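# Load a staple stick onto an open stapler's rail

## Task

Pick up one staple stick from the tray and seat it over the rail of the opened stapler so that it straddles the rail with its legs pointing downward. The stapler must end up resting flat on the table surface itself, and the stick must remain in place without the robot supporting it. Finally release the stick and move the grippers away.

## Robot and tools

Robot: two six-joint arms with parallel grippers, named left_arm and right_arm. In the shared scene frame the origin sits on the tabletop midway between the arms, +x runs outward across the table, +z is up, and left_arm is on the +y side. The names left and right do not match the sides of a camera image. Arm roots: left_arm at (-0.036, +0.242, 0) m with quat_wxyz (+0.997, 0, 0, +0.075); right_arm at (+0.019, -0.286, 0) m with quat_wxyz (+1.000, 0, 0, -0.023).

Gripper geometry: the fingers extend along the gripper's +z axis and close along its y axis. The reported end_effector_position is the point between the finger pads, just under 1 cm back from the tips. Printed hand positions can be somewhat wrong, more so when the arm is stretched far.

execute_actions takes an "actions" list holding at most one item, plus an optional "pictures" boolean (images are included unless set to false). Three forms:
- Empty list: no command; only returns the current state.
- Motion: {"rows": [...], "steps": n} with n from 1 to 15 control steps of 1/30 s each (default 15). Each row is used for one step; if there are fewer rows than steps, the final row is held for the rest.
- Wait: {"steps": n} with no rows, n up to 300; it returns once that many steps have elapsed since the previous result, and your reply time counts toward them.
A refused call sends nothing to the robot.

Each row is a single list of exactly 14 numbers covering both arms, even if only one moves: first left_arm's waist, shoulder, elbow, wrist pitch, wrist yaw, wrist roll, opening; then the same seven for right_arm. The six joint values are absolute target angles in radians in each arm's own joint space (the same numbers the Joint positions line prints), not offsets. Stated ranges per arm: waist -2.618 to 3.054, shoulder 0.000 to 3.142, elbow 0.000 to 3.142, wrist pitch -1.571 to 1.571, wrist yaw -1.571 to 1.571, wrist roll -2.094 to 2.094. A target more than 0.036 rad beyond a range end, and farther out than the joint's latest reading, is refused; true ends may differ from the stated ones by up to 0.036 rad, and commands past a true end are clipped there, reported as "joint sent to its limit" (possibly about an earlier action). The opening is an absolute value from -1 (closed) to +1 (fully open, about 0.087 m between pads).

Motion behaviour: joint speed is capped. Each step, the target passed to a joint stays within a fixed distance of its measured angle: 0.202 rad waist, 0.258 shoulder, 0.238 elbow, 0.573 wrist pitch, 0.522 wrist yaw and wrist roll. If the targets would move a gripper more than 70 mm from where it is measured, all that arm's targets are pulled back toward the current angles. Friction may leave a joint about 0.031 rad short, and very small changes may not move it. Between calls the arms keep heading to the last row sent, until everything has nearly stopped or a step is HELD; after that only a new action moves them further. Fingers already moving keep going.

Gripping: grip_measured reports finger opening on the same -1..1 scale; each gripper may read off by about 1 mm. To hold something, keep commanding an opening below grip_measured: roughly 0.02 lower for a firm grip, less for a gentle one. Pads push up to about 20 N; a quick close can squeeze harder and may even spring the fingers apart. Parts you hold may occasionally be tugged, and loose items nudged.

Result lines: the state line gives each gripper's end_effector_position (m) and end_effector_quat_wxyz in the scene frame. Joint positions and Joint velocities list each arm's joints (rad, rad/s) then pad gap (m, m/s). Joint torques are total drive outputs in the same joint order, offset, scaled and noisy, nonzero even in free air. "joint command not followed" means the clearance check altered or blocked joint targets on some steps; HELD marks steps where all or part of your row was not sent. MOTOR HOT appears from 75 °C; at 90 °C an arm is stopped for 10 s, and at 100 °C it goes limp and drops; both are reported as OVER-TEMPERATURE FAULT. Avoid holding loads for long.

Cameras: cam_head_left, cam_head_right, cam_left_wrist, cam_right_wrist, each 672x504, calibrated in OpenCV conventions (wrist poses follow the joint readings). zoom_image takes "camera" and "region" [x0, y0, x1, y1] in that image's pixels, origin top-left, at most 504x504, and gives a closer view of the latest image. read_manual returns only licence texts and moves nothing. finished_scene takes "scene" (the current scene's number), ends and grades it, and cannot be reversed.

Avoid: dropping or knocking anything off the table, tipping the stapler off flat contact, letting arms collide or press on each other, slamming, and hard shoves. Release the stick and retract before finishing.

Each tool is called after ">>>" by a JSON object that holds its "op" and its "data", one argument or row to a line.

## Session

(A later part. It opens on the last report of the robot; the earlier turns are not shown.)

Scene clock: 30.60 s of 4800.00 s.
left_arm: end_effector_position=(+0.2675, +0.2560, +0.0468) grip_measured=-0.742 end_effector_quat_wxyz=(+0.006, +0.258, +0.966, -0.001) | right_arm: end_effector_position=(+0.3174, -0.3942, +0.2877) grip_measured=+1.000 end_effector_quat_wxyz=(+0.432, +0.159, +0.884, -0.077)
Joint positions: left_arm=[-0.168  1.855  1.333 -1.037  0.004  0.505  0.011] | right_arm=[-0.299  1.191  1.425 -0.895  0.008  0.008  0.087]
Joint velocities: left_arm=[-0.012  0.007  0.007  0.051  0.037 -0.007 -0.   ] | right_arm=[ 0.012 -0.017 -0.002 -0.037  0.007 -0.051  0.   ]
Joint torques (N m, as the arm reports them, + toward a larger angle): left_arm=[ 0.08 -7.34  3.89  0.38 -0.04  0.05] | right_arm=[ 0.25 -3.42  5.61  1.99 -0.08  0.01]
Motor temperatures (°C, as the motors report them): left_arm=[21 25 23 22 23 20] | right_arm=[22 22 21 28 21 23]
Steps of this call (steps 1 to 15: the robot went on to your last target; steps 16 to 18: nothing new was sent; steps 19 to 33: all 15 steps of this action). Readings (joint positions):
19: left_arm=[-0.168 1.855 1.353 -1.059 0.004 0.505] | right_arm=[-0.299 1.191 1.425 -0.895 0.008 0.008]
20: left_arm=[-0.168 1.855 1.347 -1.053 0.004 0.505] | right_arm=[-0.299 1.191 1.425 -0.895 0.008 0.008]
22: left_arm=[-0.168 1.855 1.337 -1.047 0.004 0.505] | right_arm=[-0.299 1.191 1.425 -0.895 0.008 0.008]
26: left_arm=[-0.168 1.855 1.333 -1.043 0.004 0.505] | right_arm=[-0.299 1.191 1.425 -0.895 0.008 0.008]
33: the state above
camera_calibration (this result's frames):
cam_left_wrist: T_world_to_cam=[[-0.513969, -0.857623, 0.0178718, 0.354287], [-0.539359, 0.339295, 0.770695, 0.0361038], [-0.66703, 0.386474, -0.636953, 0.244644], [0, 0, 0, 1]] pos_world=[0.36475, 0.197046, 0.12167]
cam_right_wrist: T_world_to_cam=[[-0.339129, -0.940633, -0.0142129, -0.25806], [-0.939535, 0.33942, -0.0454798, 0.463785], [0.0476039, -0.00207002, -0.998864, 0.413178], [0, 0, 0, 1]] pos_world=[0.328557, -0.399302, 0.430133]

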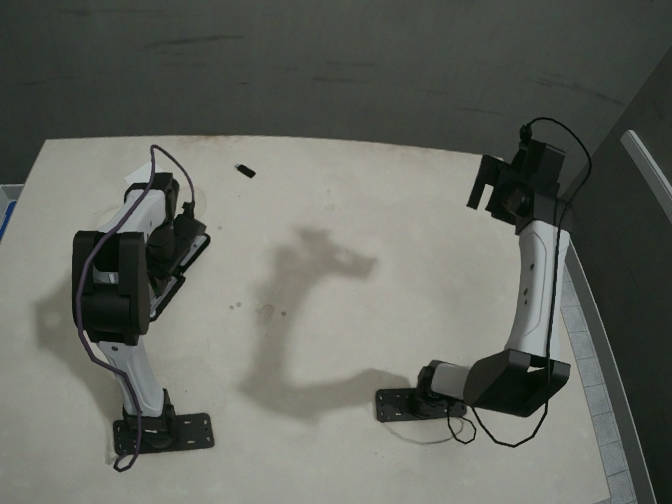

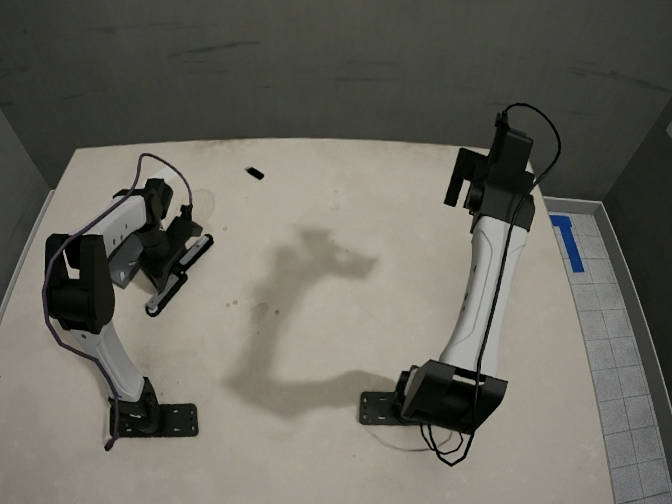

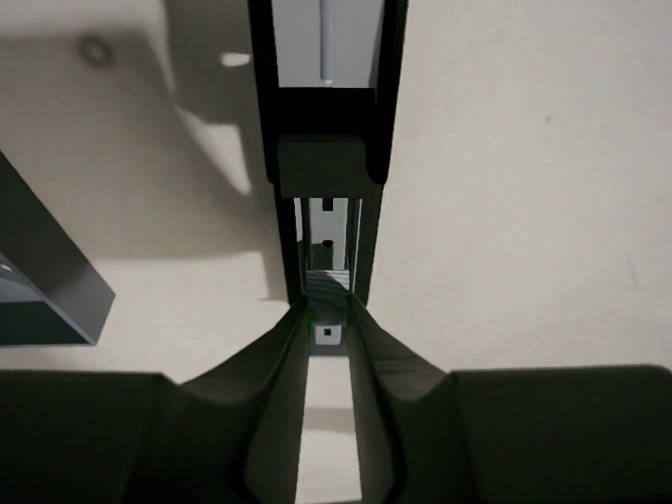

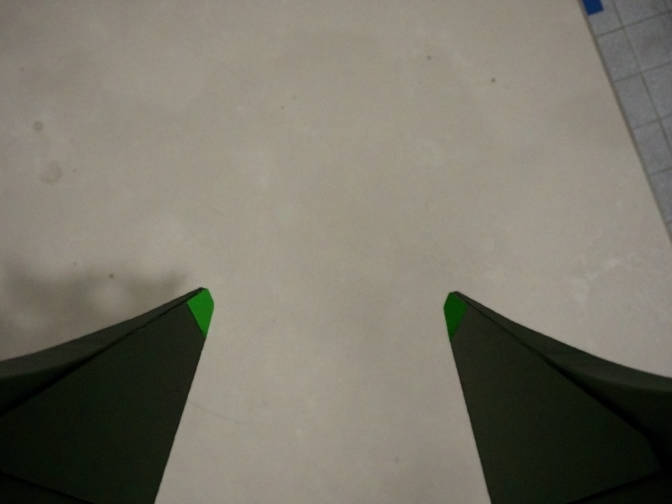

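A few mm more.

>>> {"op": "execute_actions", "data": {
  "actions": [
    {"rows":[[-0.163,1.872,1.298,-0.998,0,0.5,-0.765,-0.3,1.2,1.4,-0.9,0,0,1]]}
  ]
}}

>>> {"op": "zoom_image", "data": {
  "camera": "cam_left_wrist",
  "region": [230,160,430,360]
}}

Scene clock: 31.80 s of 4800.00 s.
left_arm: end_effector_position=(+0.2679, +0.2560, +0.0424) grip_measured=-0.742 end_effector_quat_wxyz=(+0.010, +0.258, +0.966, +0.000) | right_arm: end_effector_position=(+0.3174, -0.3942, +0.2877) grip_measured=+1.000 end_effector_quat_wxyz=(+0.432, +0.159, +0.884, -0.077)
Joint positions: left_arm=[-0.168  1.855  1.316 -1.013  0.004  0.505  0.011] | right_arm=[-0.299  1.191  1.425 -0.895  0.008  0.008  0.087]
Joint velocities: left_arm=[-0.007 -0.012  0.007  0.051 -0.037 -0.081 -0.001] | right_arm=[-0.002 -0.017  0.002  0.037 -0.066 -0.007  0.   ]
Joint torques (N m, as the arm reports them, + toward a larger angle): left_arm=[ 0.08 -7.35  3.81  0.38 -0.05  0.05] | right_arm=[ 0.24 -3.42  5.63  1.99 -0.08  0.01]
Motor temperatures (°C, as the motors report them): left_arm=[21 25 23 22 23 20] | right_arm=[22 22 21 28 21 23]
Steps of this call (steps 1 to 15: the robot went on to your last target; steps 16 to 21: nothing new was sent; steps 22 to 36: all 15 steps of this action). Readings (joint positions):
22: left_arm=[-0.168 1.855 1.331 -1.032 0.004 0.505] | right_arm=[-0.299 1.191 1.425 -0.895 0.008 0.008]
23: left_arm=[-0.168 1.855 1.326 -1.027 0.004 0.505] | right_arm=[-0.299 1.191 1.425 -0.895 0.008 0.008]
25: left_arm=[-0.168 1.855 1.319 -1.022 0.004 0.505] | right_arm=[-0.299 1.191 1.425 -0.895 0.008 0.008]
29: left_arm=[-0.168 1.855 1.316 -1.018 0.004 0.505] | right_arm=[-0.299 1.191 1.425 -0.895 0.008 0.008]
36: the state above
camera_calibration (this result's frames):
cam_left_wrist: T_world_to_cam=[[-0.51408, -0.857621, 0.0144474, 0.354778], [-0.544637, 0.339389, 0.766933, 0.0412851], [-0.662641, 0.386396, -0.641565, 0.241221], [0, 0, 0, 1]] pos_world=[0.364712, 0.197046, 0.11797]
cam_right_wrist: T_world_to_cam=[[-0.339129, -0.940633, -0.0142129, -0.25806], [-0.939535, 0.33942, -0.0454798, 0.463785], [0.0476039, -0.00207002, -0.998864, 0.413178], [0, 0, 0, 1]] pos_world=[0.328557, -0.399302, 0.430133]

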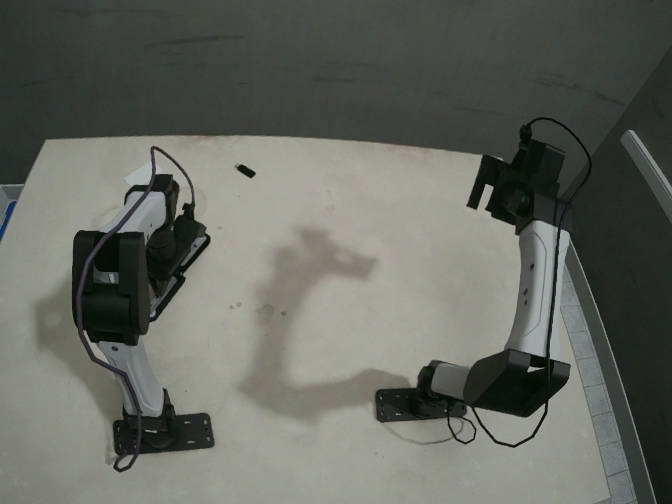

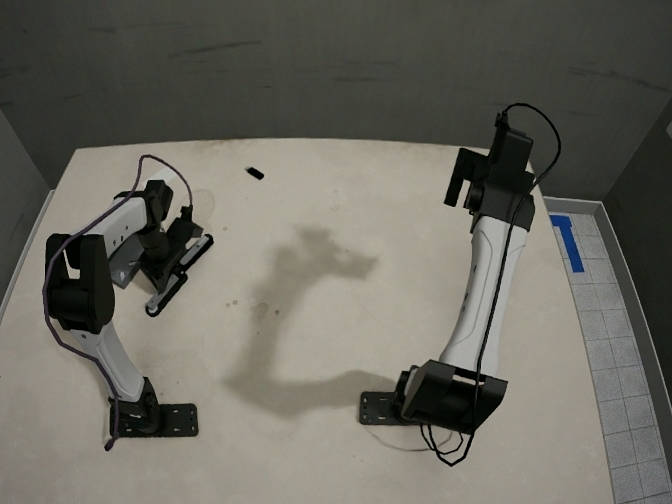

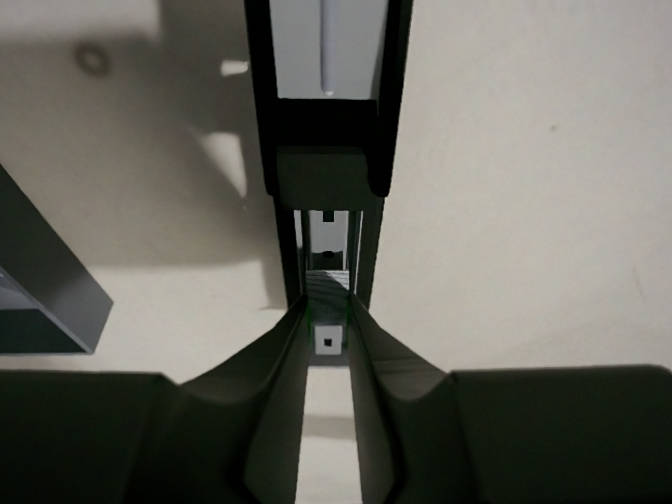

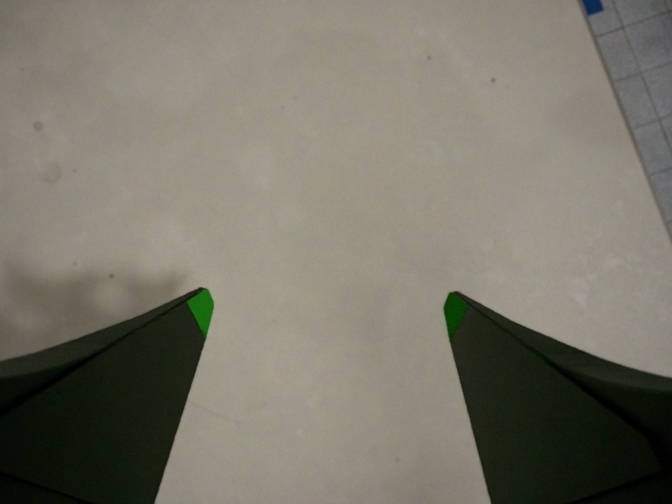

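Region (230, 160, 430, 360) of cam_left_wrist's 672x504 image, scaled by 2.520, with more detail than that image has.

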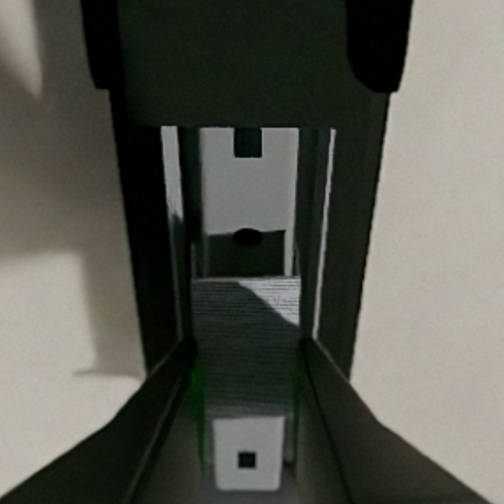

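>>> {"op": "execute_actions", "data": {
  "actions": [
    {"rows":[[-0.163,1.872,1.284,-0.98,0,0.5,-0.765,-0.3,1.2,1.4,-0.9,0,0,1]]}
  ],
  "pictures": false
}}

>>> {"op": "execute_actions", "data": {
  "actions": [
    {"rows":[[-0.163,1.872,1.284,-0.98,0,0.5,-0.73,-0.3,1.2,1.4,-0.9,0,0,1],[-0.163,1.872,1.284,-0.98,0,0.5,-0.7,-0.3,1.2,1.4,-0.9,0,0,1],[-0.163,1.872,1.284,-0.98,0,0.5,-0.6,-0.3,1.2,1.4,-0.9,0,0,1]],"steps":10}
  ],
  "pictures": false
}}

>>> {"op": "execute_actions", "data": {
  "actions": [
    {"rows":[[-0.163,1.85,1.45,-1.15,0,0.5,-0.5,-0.3,1.2,1.4,-0.9,0,0,1]]}
  ]
}}

>>> {"op": "zoom_image", "data": {
  "camera": "cam_left_wrist",
  "region": [230,120,430,320]
}}

Scene clock: 33.27 s of 4800.00 s.
left_arm: end_effector_position=(+0.2676, +0.2561, +0.0392) grip_measured=-0.742 end_effector_quat_wxyz=(+0.011, +0.258, +0.966, +0.001) | right_arm: end_effector_position=(+0.3174, -0.3942, +0.2877) grip_measured=+1.000 end_effector_quat_wxyz=(+0.432, +0.159, +0.884, -0.077)
Joint positions: left_arm=[-0.168  1.855  1.303 -0.997  0.003  0.504  0.011] | right_arm=[-0.299  1.191  1.425 -0.895  0.008  0.008  0.087]
Joint velocities: left_arm=[ 0.002  0.002 -0.007  0.022 -0.066 -0.125 -0.001] | right_arm=[-0.002  0.002 -0.012  0.022 -0.022  0.051  0.   ]
Joint torques (N m, as the arm reports them, + toward a larger angle): left_arm=[ 0.1  -7.33  3.7   0.42 -0.04  0.06] | right_arm=[ 0.25 -3.43  5.61  1.99 -0.08  0.01]
Motor temperatures (°C, as the motors report them): left_arm=[21 25 23 22 23 20] | right_arm=[22 22 22 28 21 23]
Steps of this call (steps 1 to 15: the robot went on to your last target; steps 16 to 29: nothing new was sent; steps 30 to 44: all 15 steps of this action). Readings (joint positions):
30: left_arm=[-0.168 1.855 1.314 -1.009 0.004 0.505] | right_arm=[-0.299 1.191 1.425 -0.895 0.008 0.008]
31: left_arm=[-0.168 1.855 1.311 -1.005 0.004 0.505] | right_arm=[-0.299 1.191 1.425 -0.895 0.008 0.008]
33: left_arm=[-0.168 1.855 1.304 -1.001 0.004 0.505] | right_arm=[-0.299 1.191 1.425 -0.895 0.008 0.008]
37: left_arm=[-0.168 1.855 1.303 -0.997 0.003 0.505] | right_arm=[-0.299 1.191 1.425 -0.895 0.008 0.008]
44: the state above

Scene clock: 33.60 s of 4800.00 s.
left_arm: end_effector_position=(+0.2682, +0.2561, +0.0391) grip_measured=-0.600 end_effector_quat_wxyz=(+0.012, +0.258, +0.966, +0.001) | right_arm: end_effector_position=(+0.3174, -0.3942, +0.2877) grip_measured=+1.000 end_effector_quat_wxyz=(+0.432, +0.159, +0.884, -0.077)
Joint positions: left_arm=[-0.168  1.855  1.303 -0.995  0.003  0.504  0.017] | right_arm=[-0.299  1.191  1.425 -0.895  0.008  0.008  0.087]
Joint velocities: left_arm=[-0.002 -0.002 -0.007  0.037 -0.007 -0.037 -0.   ] | right_arm=[ 0.012  0.002 -0.022  0.007  0.051 -0.095  0.   ]
Joint torques (N m, as the arm reports them, + toward a larger angle): left_arm=[ 0.07 -7.31  3.73  0.4  -0.04  0.06] | right_arm=[ 0.24 -3.44  5.62  1.99 -0.08  0.01]
Motor temperatures (°C, as the motors report them): left_arm=[21 25 23 22 23 20] | right_arm=[22 22 22 28 21 23]
Steps of this call (steps 1 to 10: all 10 steps of this action). Readings (joint positions):
1: left_arm=[-0.168 1.855 1.303 -0.997 0.003 0.504] | right_arm=[-0.299 1.191 1.425 -0.895 0.008 0.008]
2: left_arm=[-0.168 1.855 1.303 -0.997 0.003 0.504] | right_arm=[-0.299 1.191 1.425 -0.895 0.008 0.008]
4: left_arm=[-0.168 1.855 1.303 -0.996 0.003 0.504] | right_arm=[-0.299 1.191 1.425 -0.895 0.008 0.008]
8: left_arm=[-0.168 1.855 1.303 -0.995 0.003 0.504] | right_arm=[-0.299 1.191 1.425 -0.895 0.008 0.008]
10: the state above

Scene clock: 34.10 s of 4800.00 s.
left_arm: end_effector_position=(+0.2785, +0.2559, +0.0742) grip_measured=-0.500 end_effector_quat_wxyz=(+0.017, +0.258, +0.966, +0.002) | right_arm: end_effector_position=(+0.3174, -0.3942, +0.2877) grip_measured=+1.000 end_effector_quat_wxyz=(+0.432, +0.159, +0.884, -0.077)
Joint positions: left_arm=[-0.168  1.852  1.444 -1.129  0.003  0.504  0.022] | right_arm=[-0.299  1.191  1.425 -0.895  0.008  0.008  0.087]
Joint velocities: left_arm=[ 0.002 -0.012 -0.007 -0.051 -0.022  0.022 -0.   ] | right_arm=[ 0.007 -0.012 -0.002  0.022  0.007 -0.022  0.   ]
Joint torques (N m, as the arm reports them, + toward a larger angle): left_arm=[ 0.09 -8.84  5.93  0.17 -0.04  0.05] | right_arm=[ 0.24 -3.42  5.61  1.99 -0.08  0.01]
Motor temperatures (°C, as the motors report them): left_arm=[21 25 23 22 23 20] | right_arm=[22 22 22 28 21 23]
Steps of this call (steps 1 to 15: all 15 steps of this action). Readings (joint positions):
1: left_arm=[-0.168 1.859 1.326 -1.026 0.003 0.504] | right_arm=[-0.299 1.191 1.425 -0.895 0.008 0.008]
2: left_arm=[-0.168 1.863 1.362 -1.059 0.003 0.504] | right_arm=[-0.299 1.191 1.425 -0.895 0.008 0.008]
4: left_arm=[-0.168 1.859 1.418 -1.081 0.003 0.504] | right_arm=[-0.299 1.191 1.425 -0.895 0.008 0.008]
8: left_arm=[-0.168 1.852 1.444 -1.099 0.003 0.504] | right_arm=[-0.299 1.191 1.425 -0.895 0.008 0.008]
15: the state above
camera_calibration (this result's frames):
cam_left_wrist: T_world_to_cam=[[-0.51389, -0.857832, 0.00637678, 0.360287], [-0.556131, 0.338796, 0.758904, 0.0266265], [-0.653173, 0.386447, -0.651171, 0.266697], [0, 0, 0, 1]] pos_world=[0.374155, 0.19698, 0.151161]
cam_right_wrist: T_world_to_cam=[[-0.339129, -0.940633, -0.0142129, -0.25806], [-0.939535, 0.33942, -0.0454798, 0.463785], [0.0476039, -0.00207002, -0.998864, 0.413178], [0, 0, 0, 1]] pos_world=[0.328557, -0.399302, 0.430133]

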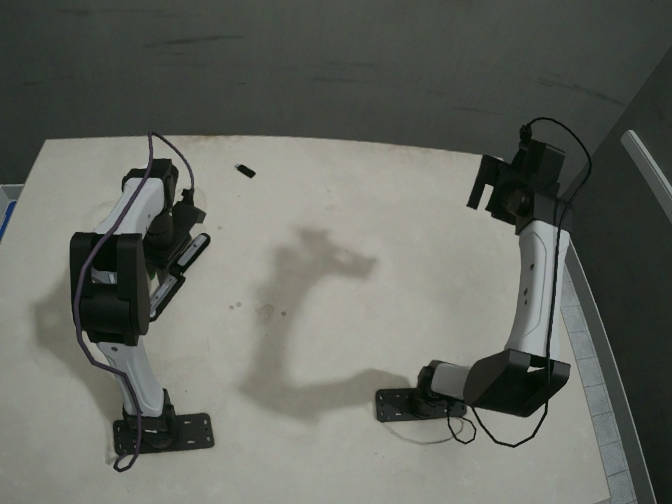

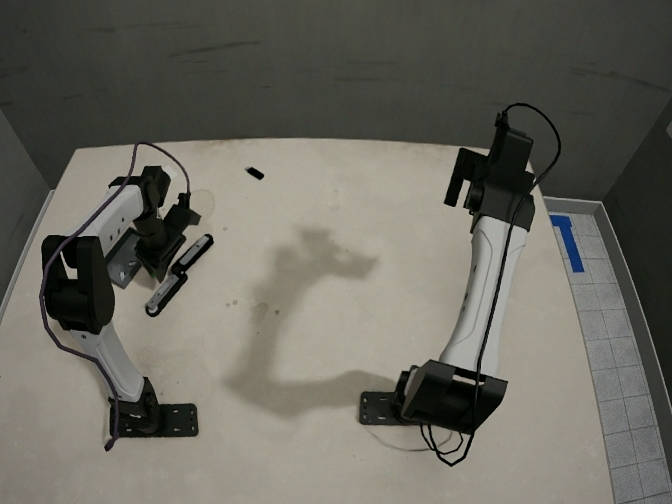

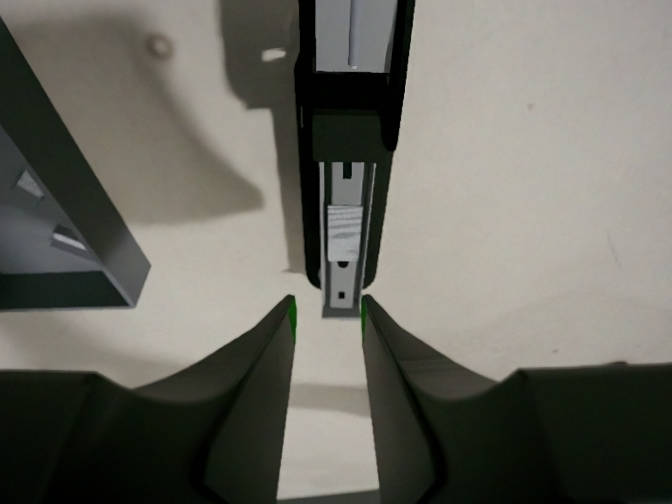

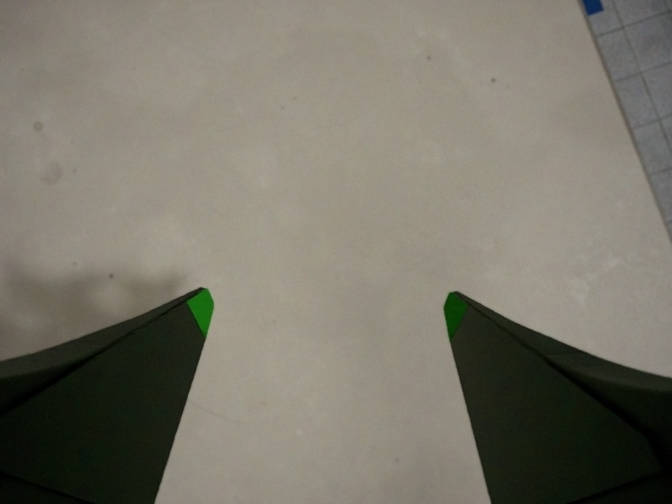

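Region (230, 120, 430, 320) of cam_left_wrist's 672x504 image, scaled by 2.520, with more detail than that image has.

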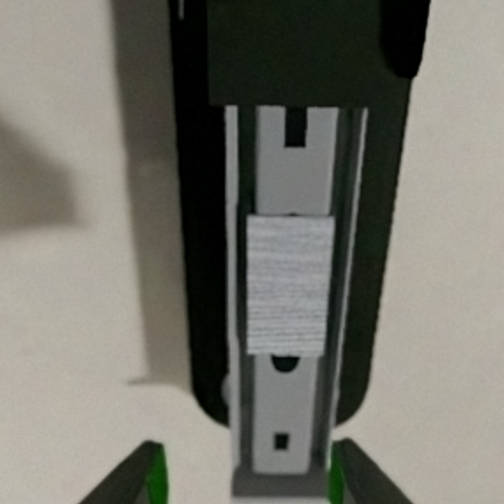

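Seated.

>>> {"op": "execute_actions", "data": {
  "actions": [
    {"rows":[[0.3,1.5,1.4,-1.15,0,0.5,1,-0.3,1.2,1.4,-0.9,0,0,1]]}
  ],
  "pictures": false
}}

>>> {"op": "finished_scene", "data": {
  "scene": 1
}}

Scene clock: 37.70 s of 4800.00 s.
left_arm: end_effector_position=(+0.2244, +0.3938, +0.1717) grip_measured=+0.980 end_effector_quat_wxyz=(+0.158, +0.021, +0.983, +0.087) | right_arm: end_effector_position=(+0.3174, -0.3942, +0.2877) grip_measured=+1.000 end_effector_quat_wxyz=(+0.432, +0.159, +0.884, -0.077)
Joint positions: left_arm=[ 0.307  1.484  1.408 -1.132 -0.008  0.501  0.087] | right_arm=[-0.299  1.191  1.425 -0.895  0.008  0.008  0.087]
Joint velocities: left_arm=[-0.027 -0.007 -0.007  0.037  0.022 -0.081  0.   ] | right_arm=[ 0.017  0.002 -0.012  0.007 -0.037  0.066  0.   ]
Joint torques (N m, as the arm reports them, + toward a larger angle): left_arm=[-0.98 -4.8   5.26  0.72  0.04  0.07] | right_arm=[ 0.24 -3.43  5.62  1.99 -0.08  0.01]
Motor temperatures (°C, as the motors report them): left_arm=[21 25 23 22 23 20] | right_arm=[22 22 22 29 21 23]
Steps of this call (steps 1 to 15: the robot went on to your last target; steps 16 to 90: nothing new was sent; then 0.10 s passed at rest; steps 91 to 105: all 15 steps of this action). Readings (joint positions):
91: left_arm=[-0.152 1.833 1.434 -1.128 0.010 0.504] | right_arm=[-0.299 1.191 1.425 -0.895 0.008 0.008]
92: left_arm=[-0.119 1.796 1.418 -1.128 0.014 0.504] | right_arm=[-0.299 1.191 1.425 -0.895 0.008 0.008]
94: left_arm=[-0.015 1.692 1.408 -1.134 0.013 0.504] | right_arm=[-0.299 1.191 1.425 -0.895 0.008 0.008]
98: left_arm=[0.253 1.504 1.408 -1.127 0.005 0.503] | right_arm=[-0.299 1.191 1.425 -0.895 0.008 0.008]
105: the state above

The scene is finished: the task was done.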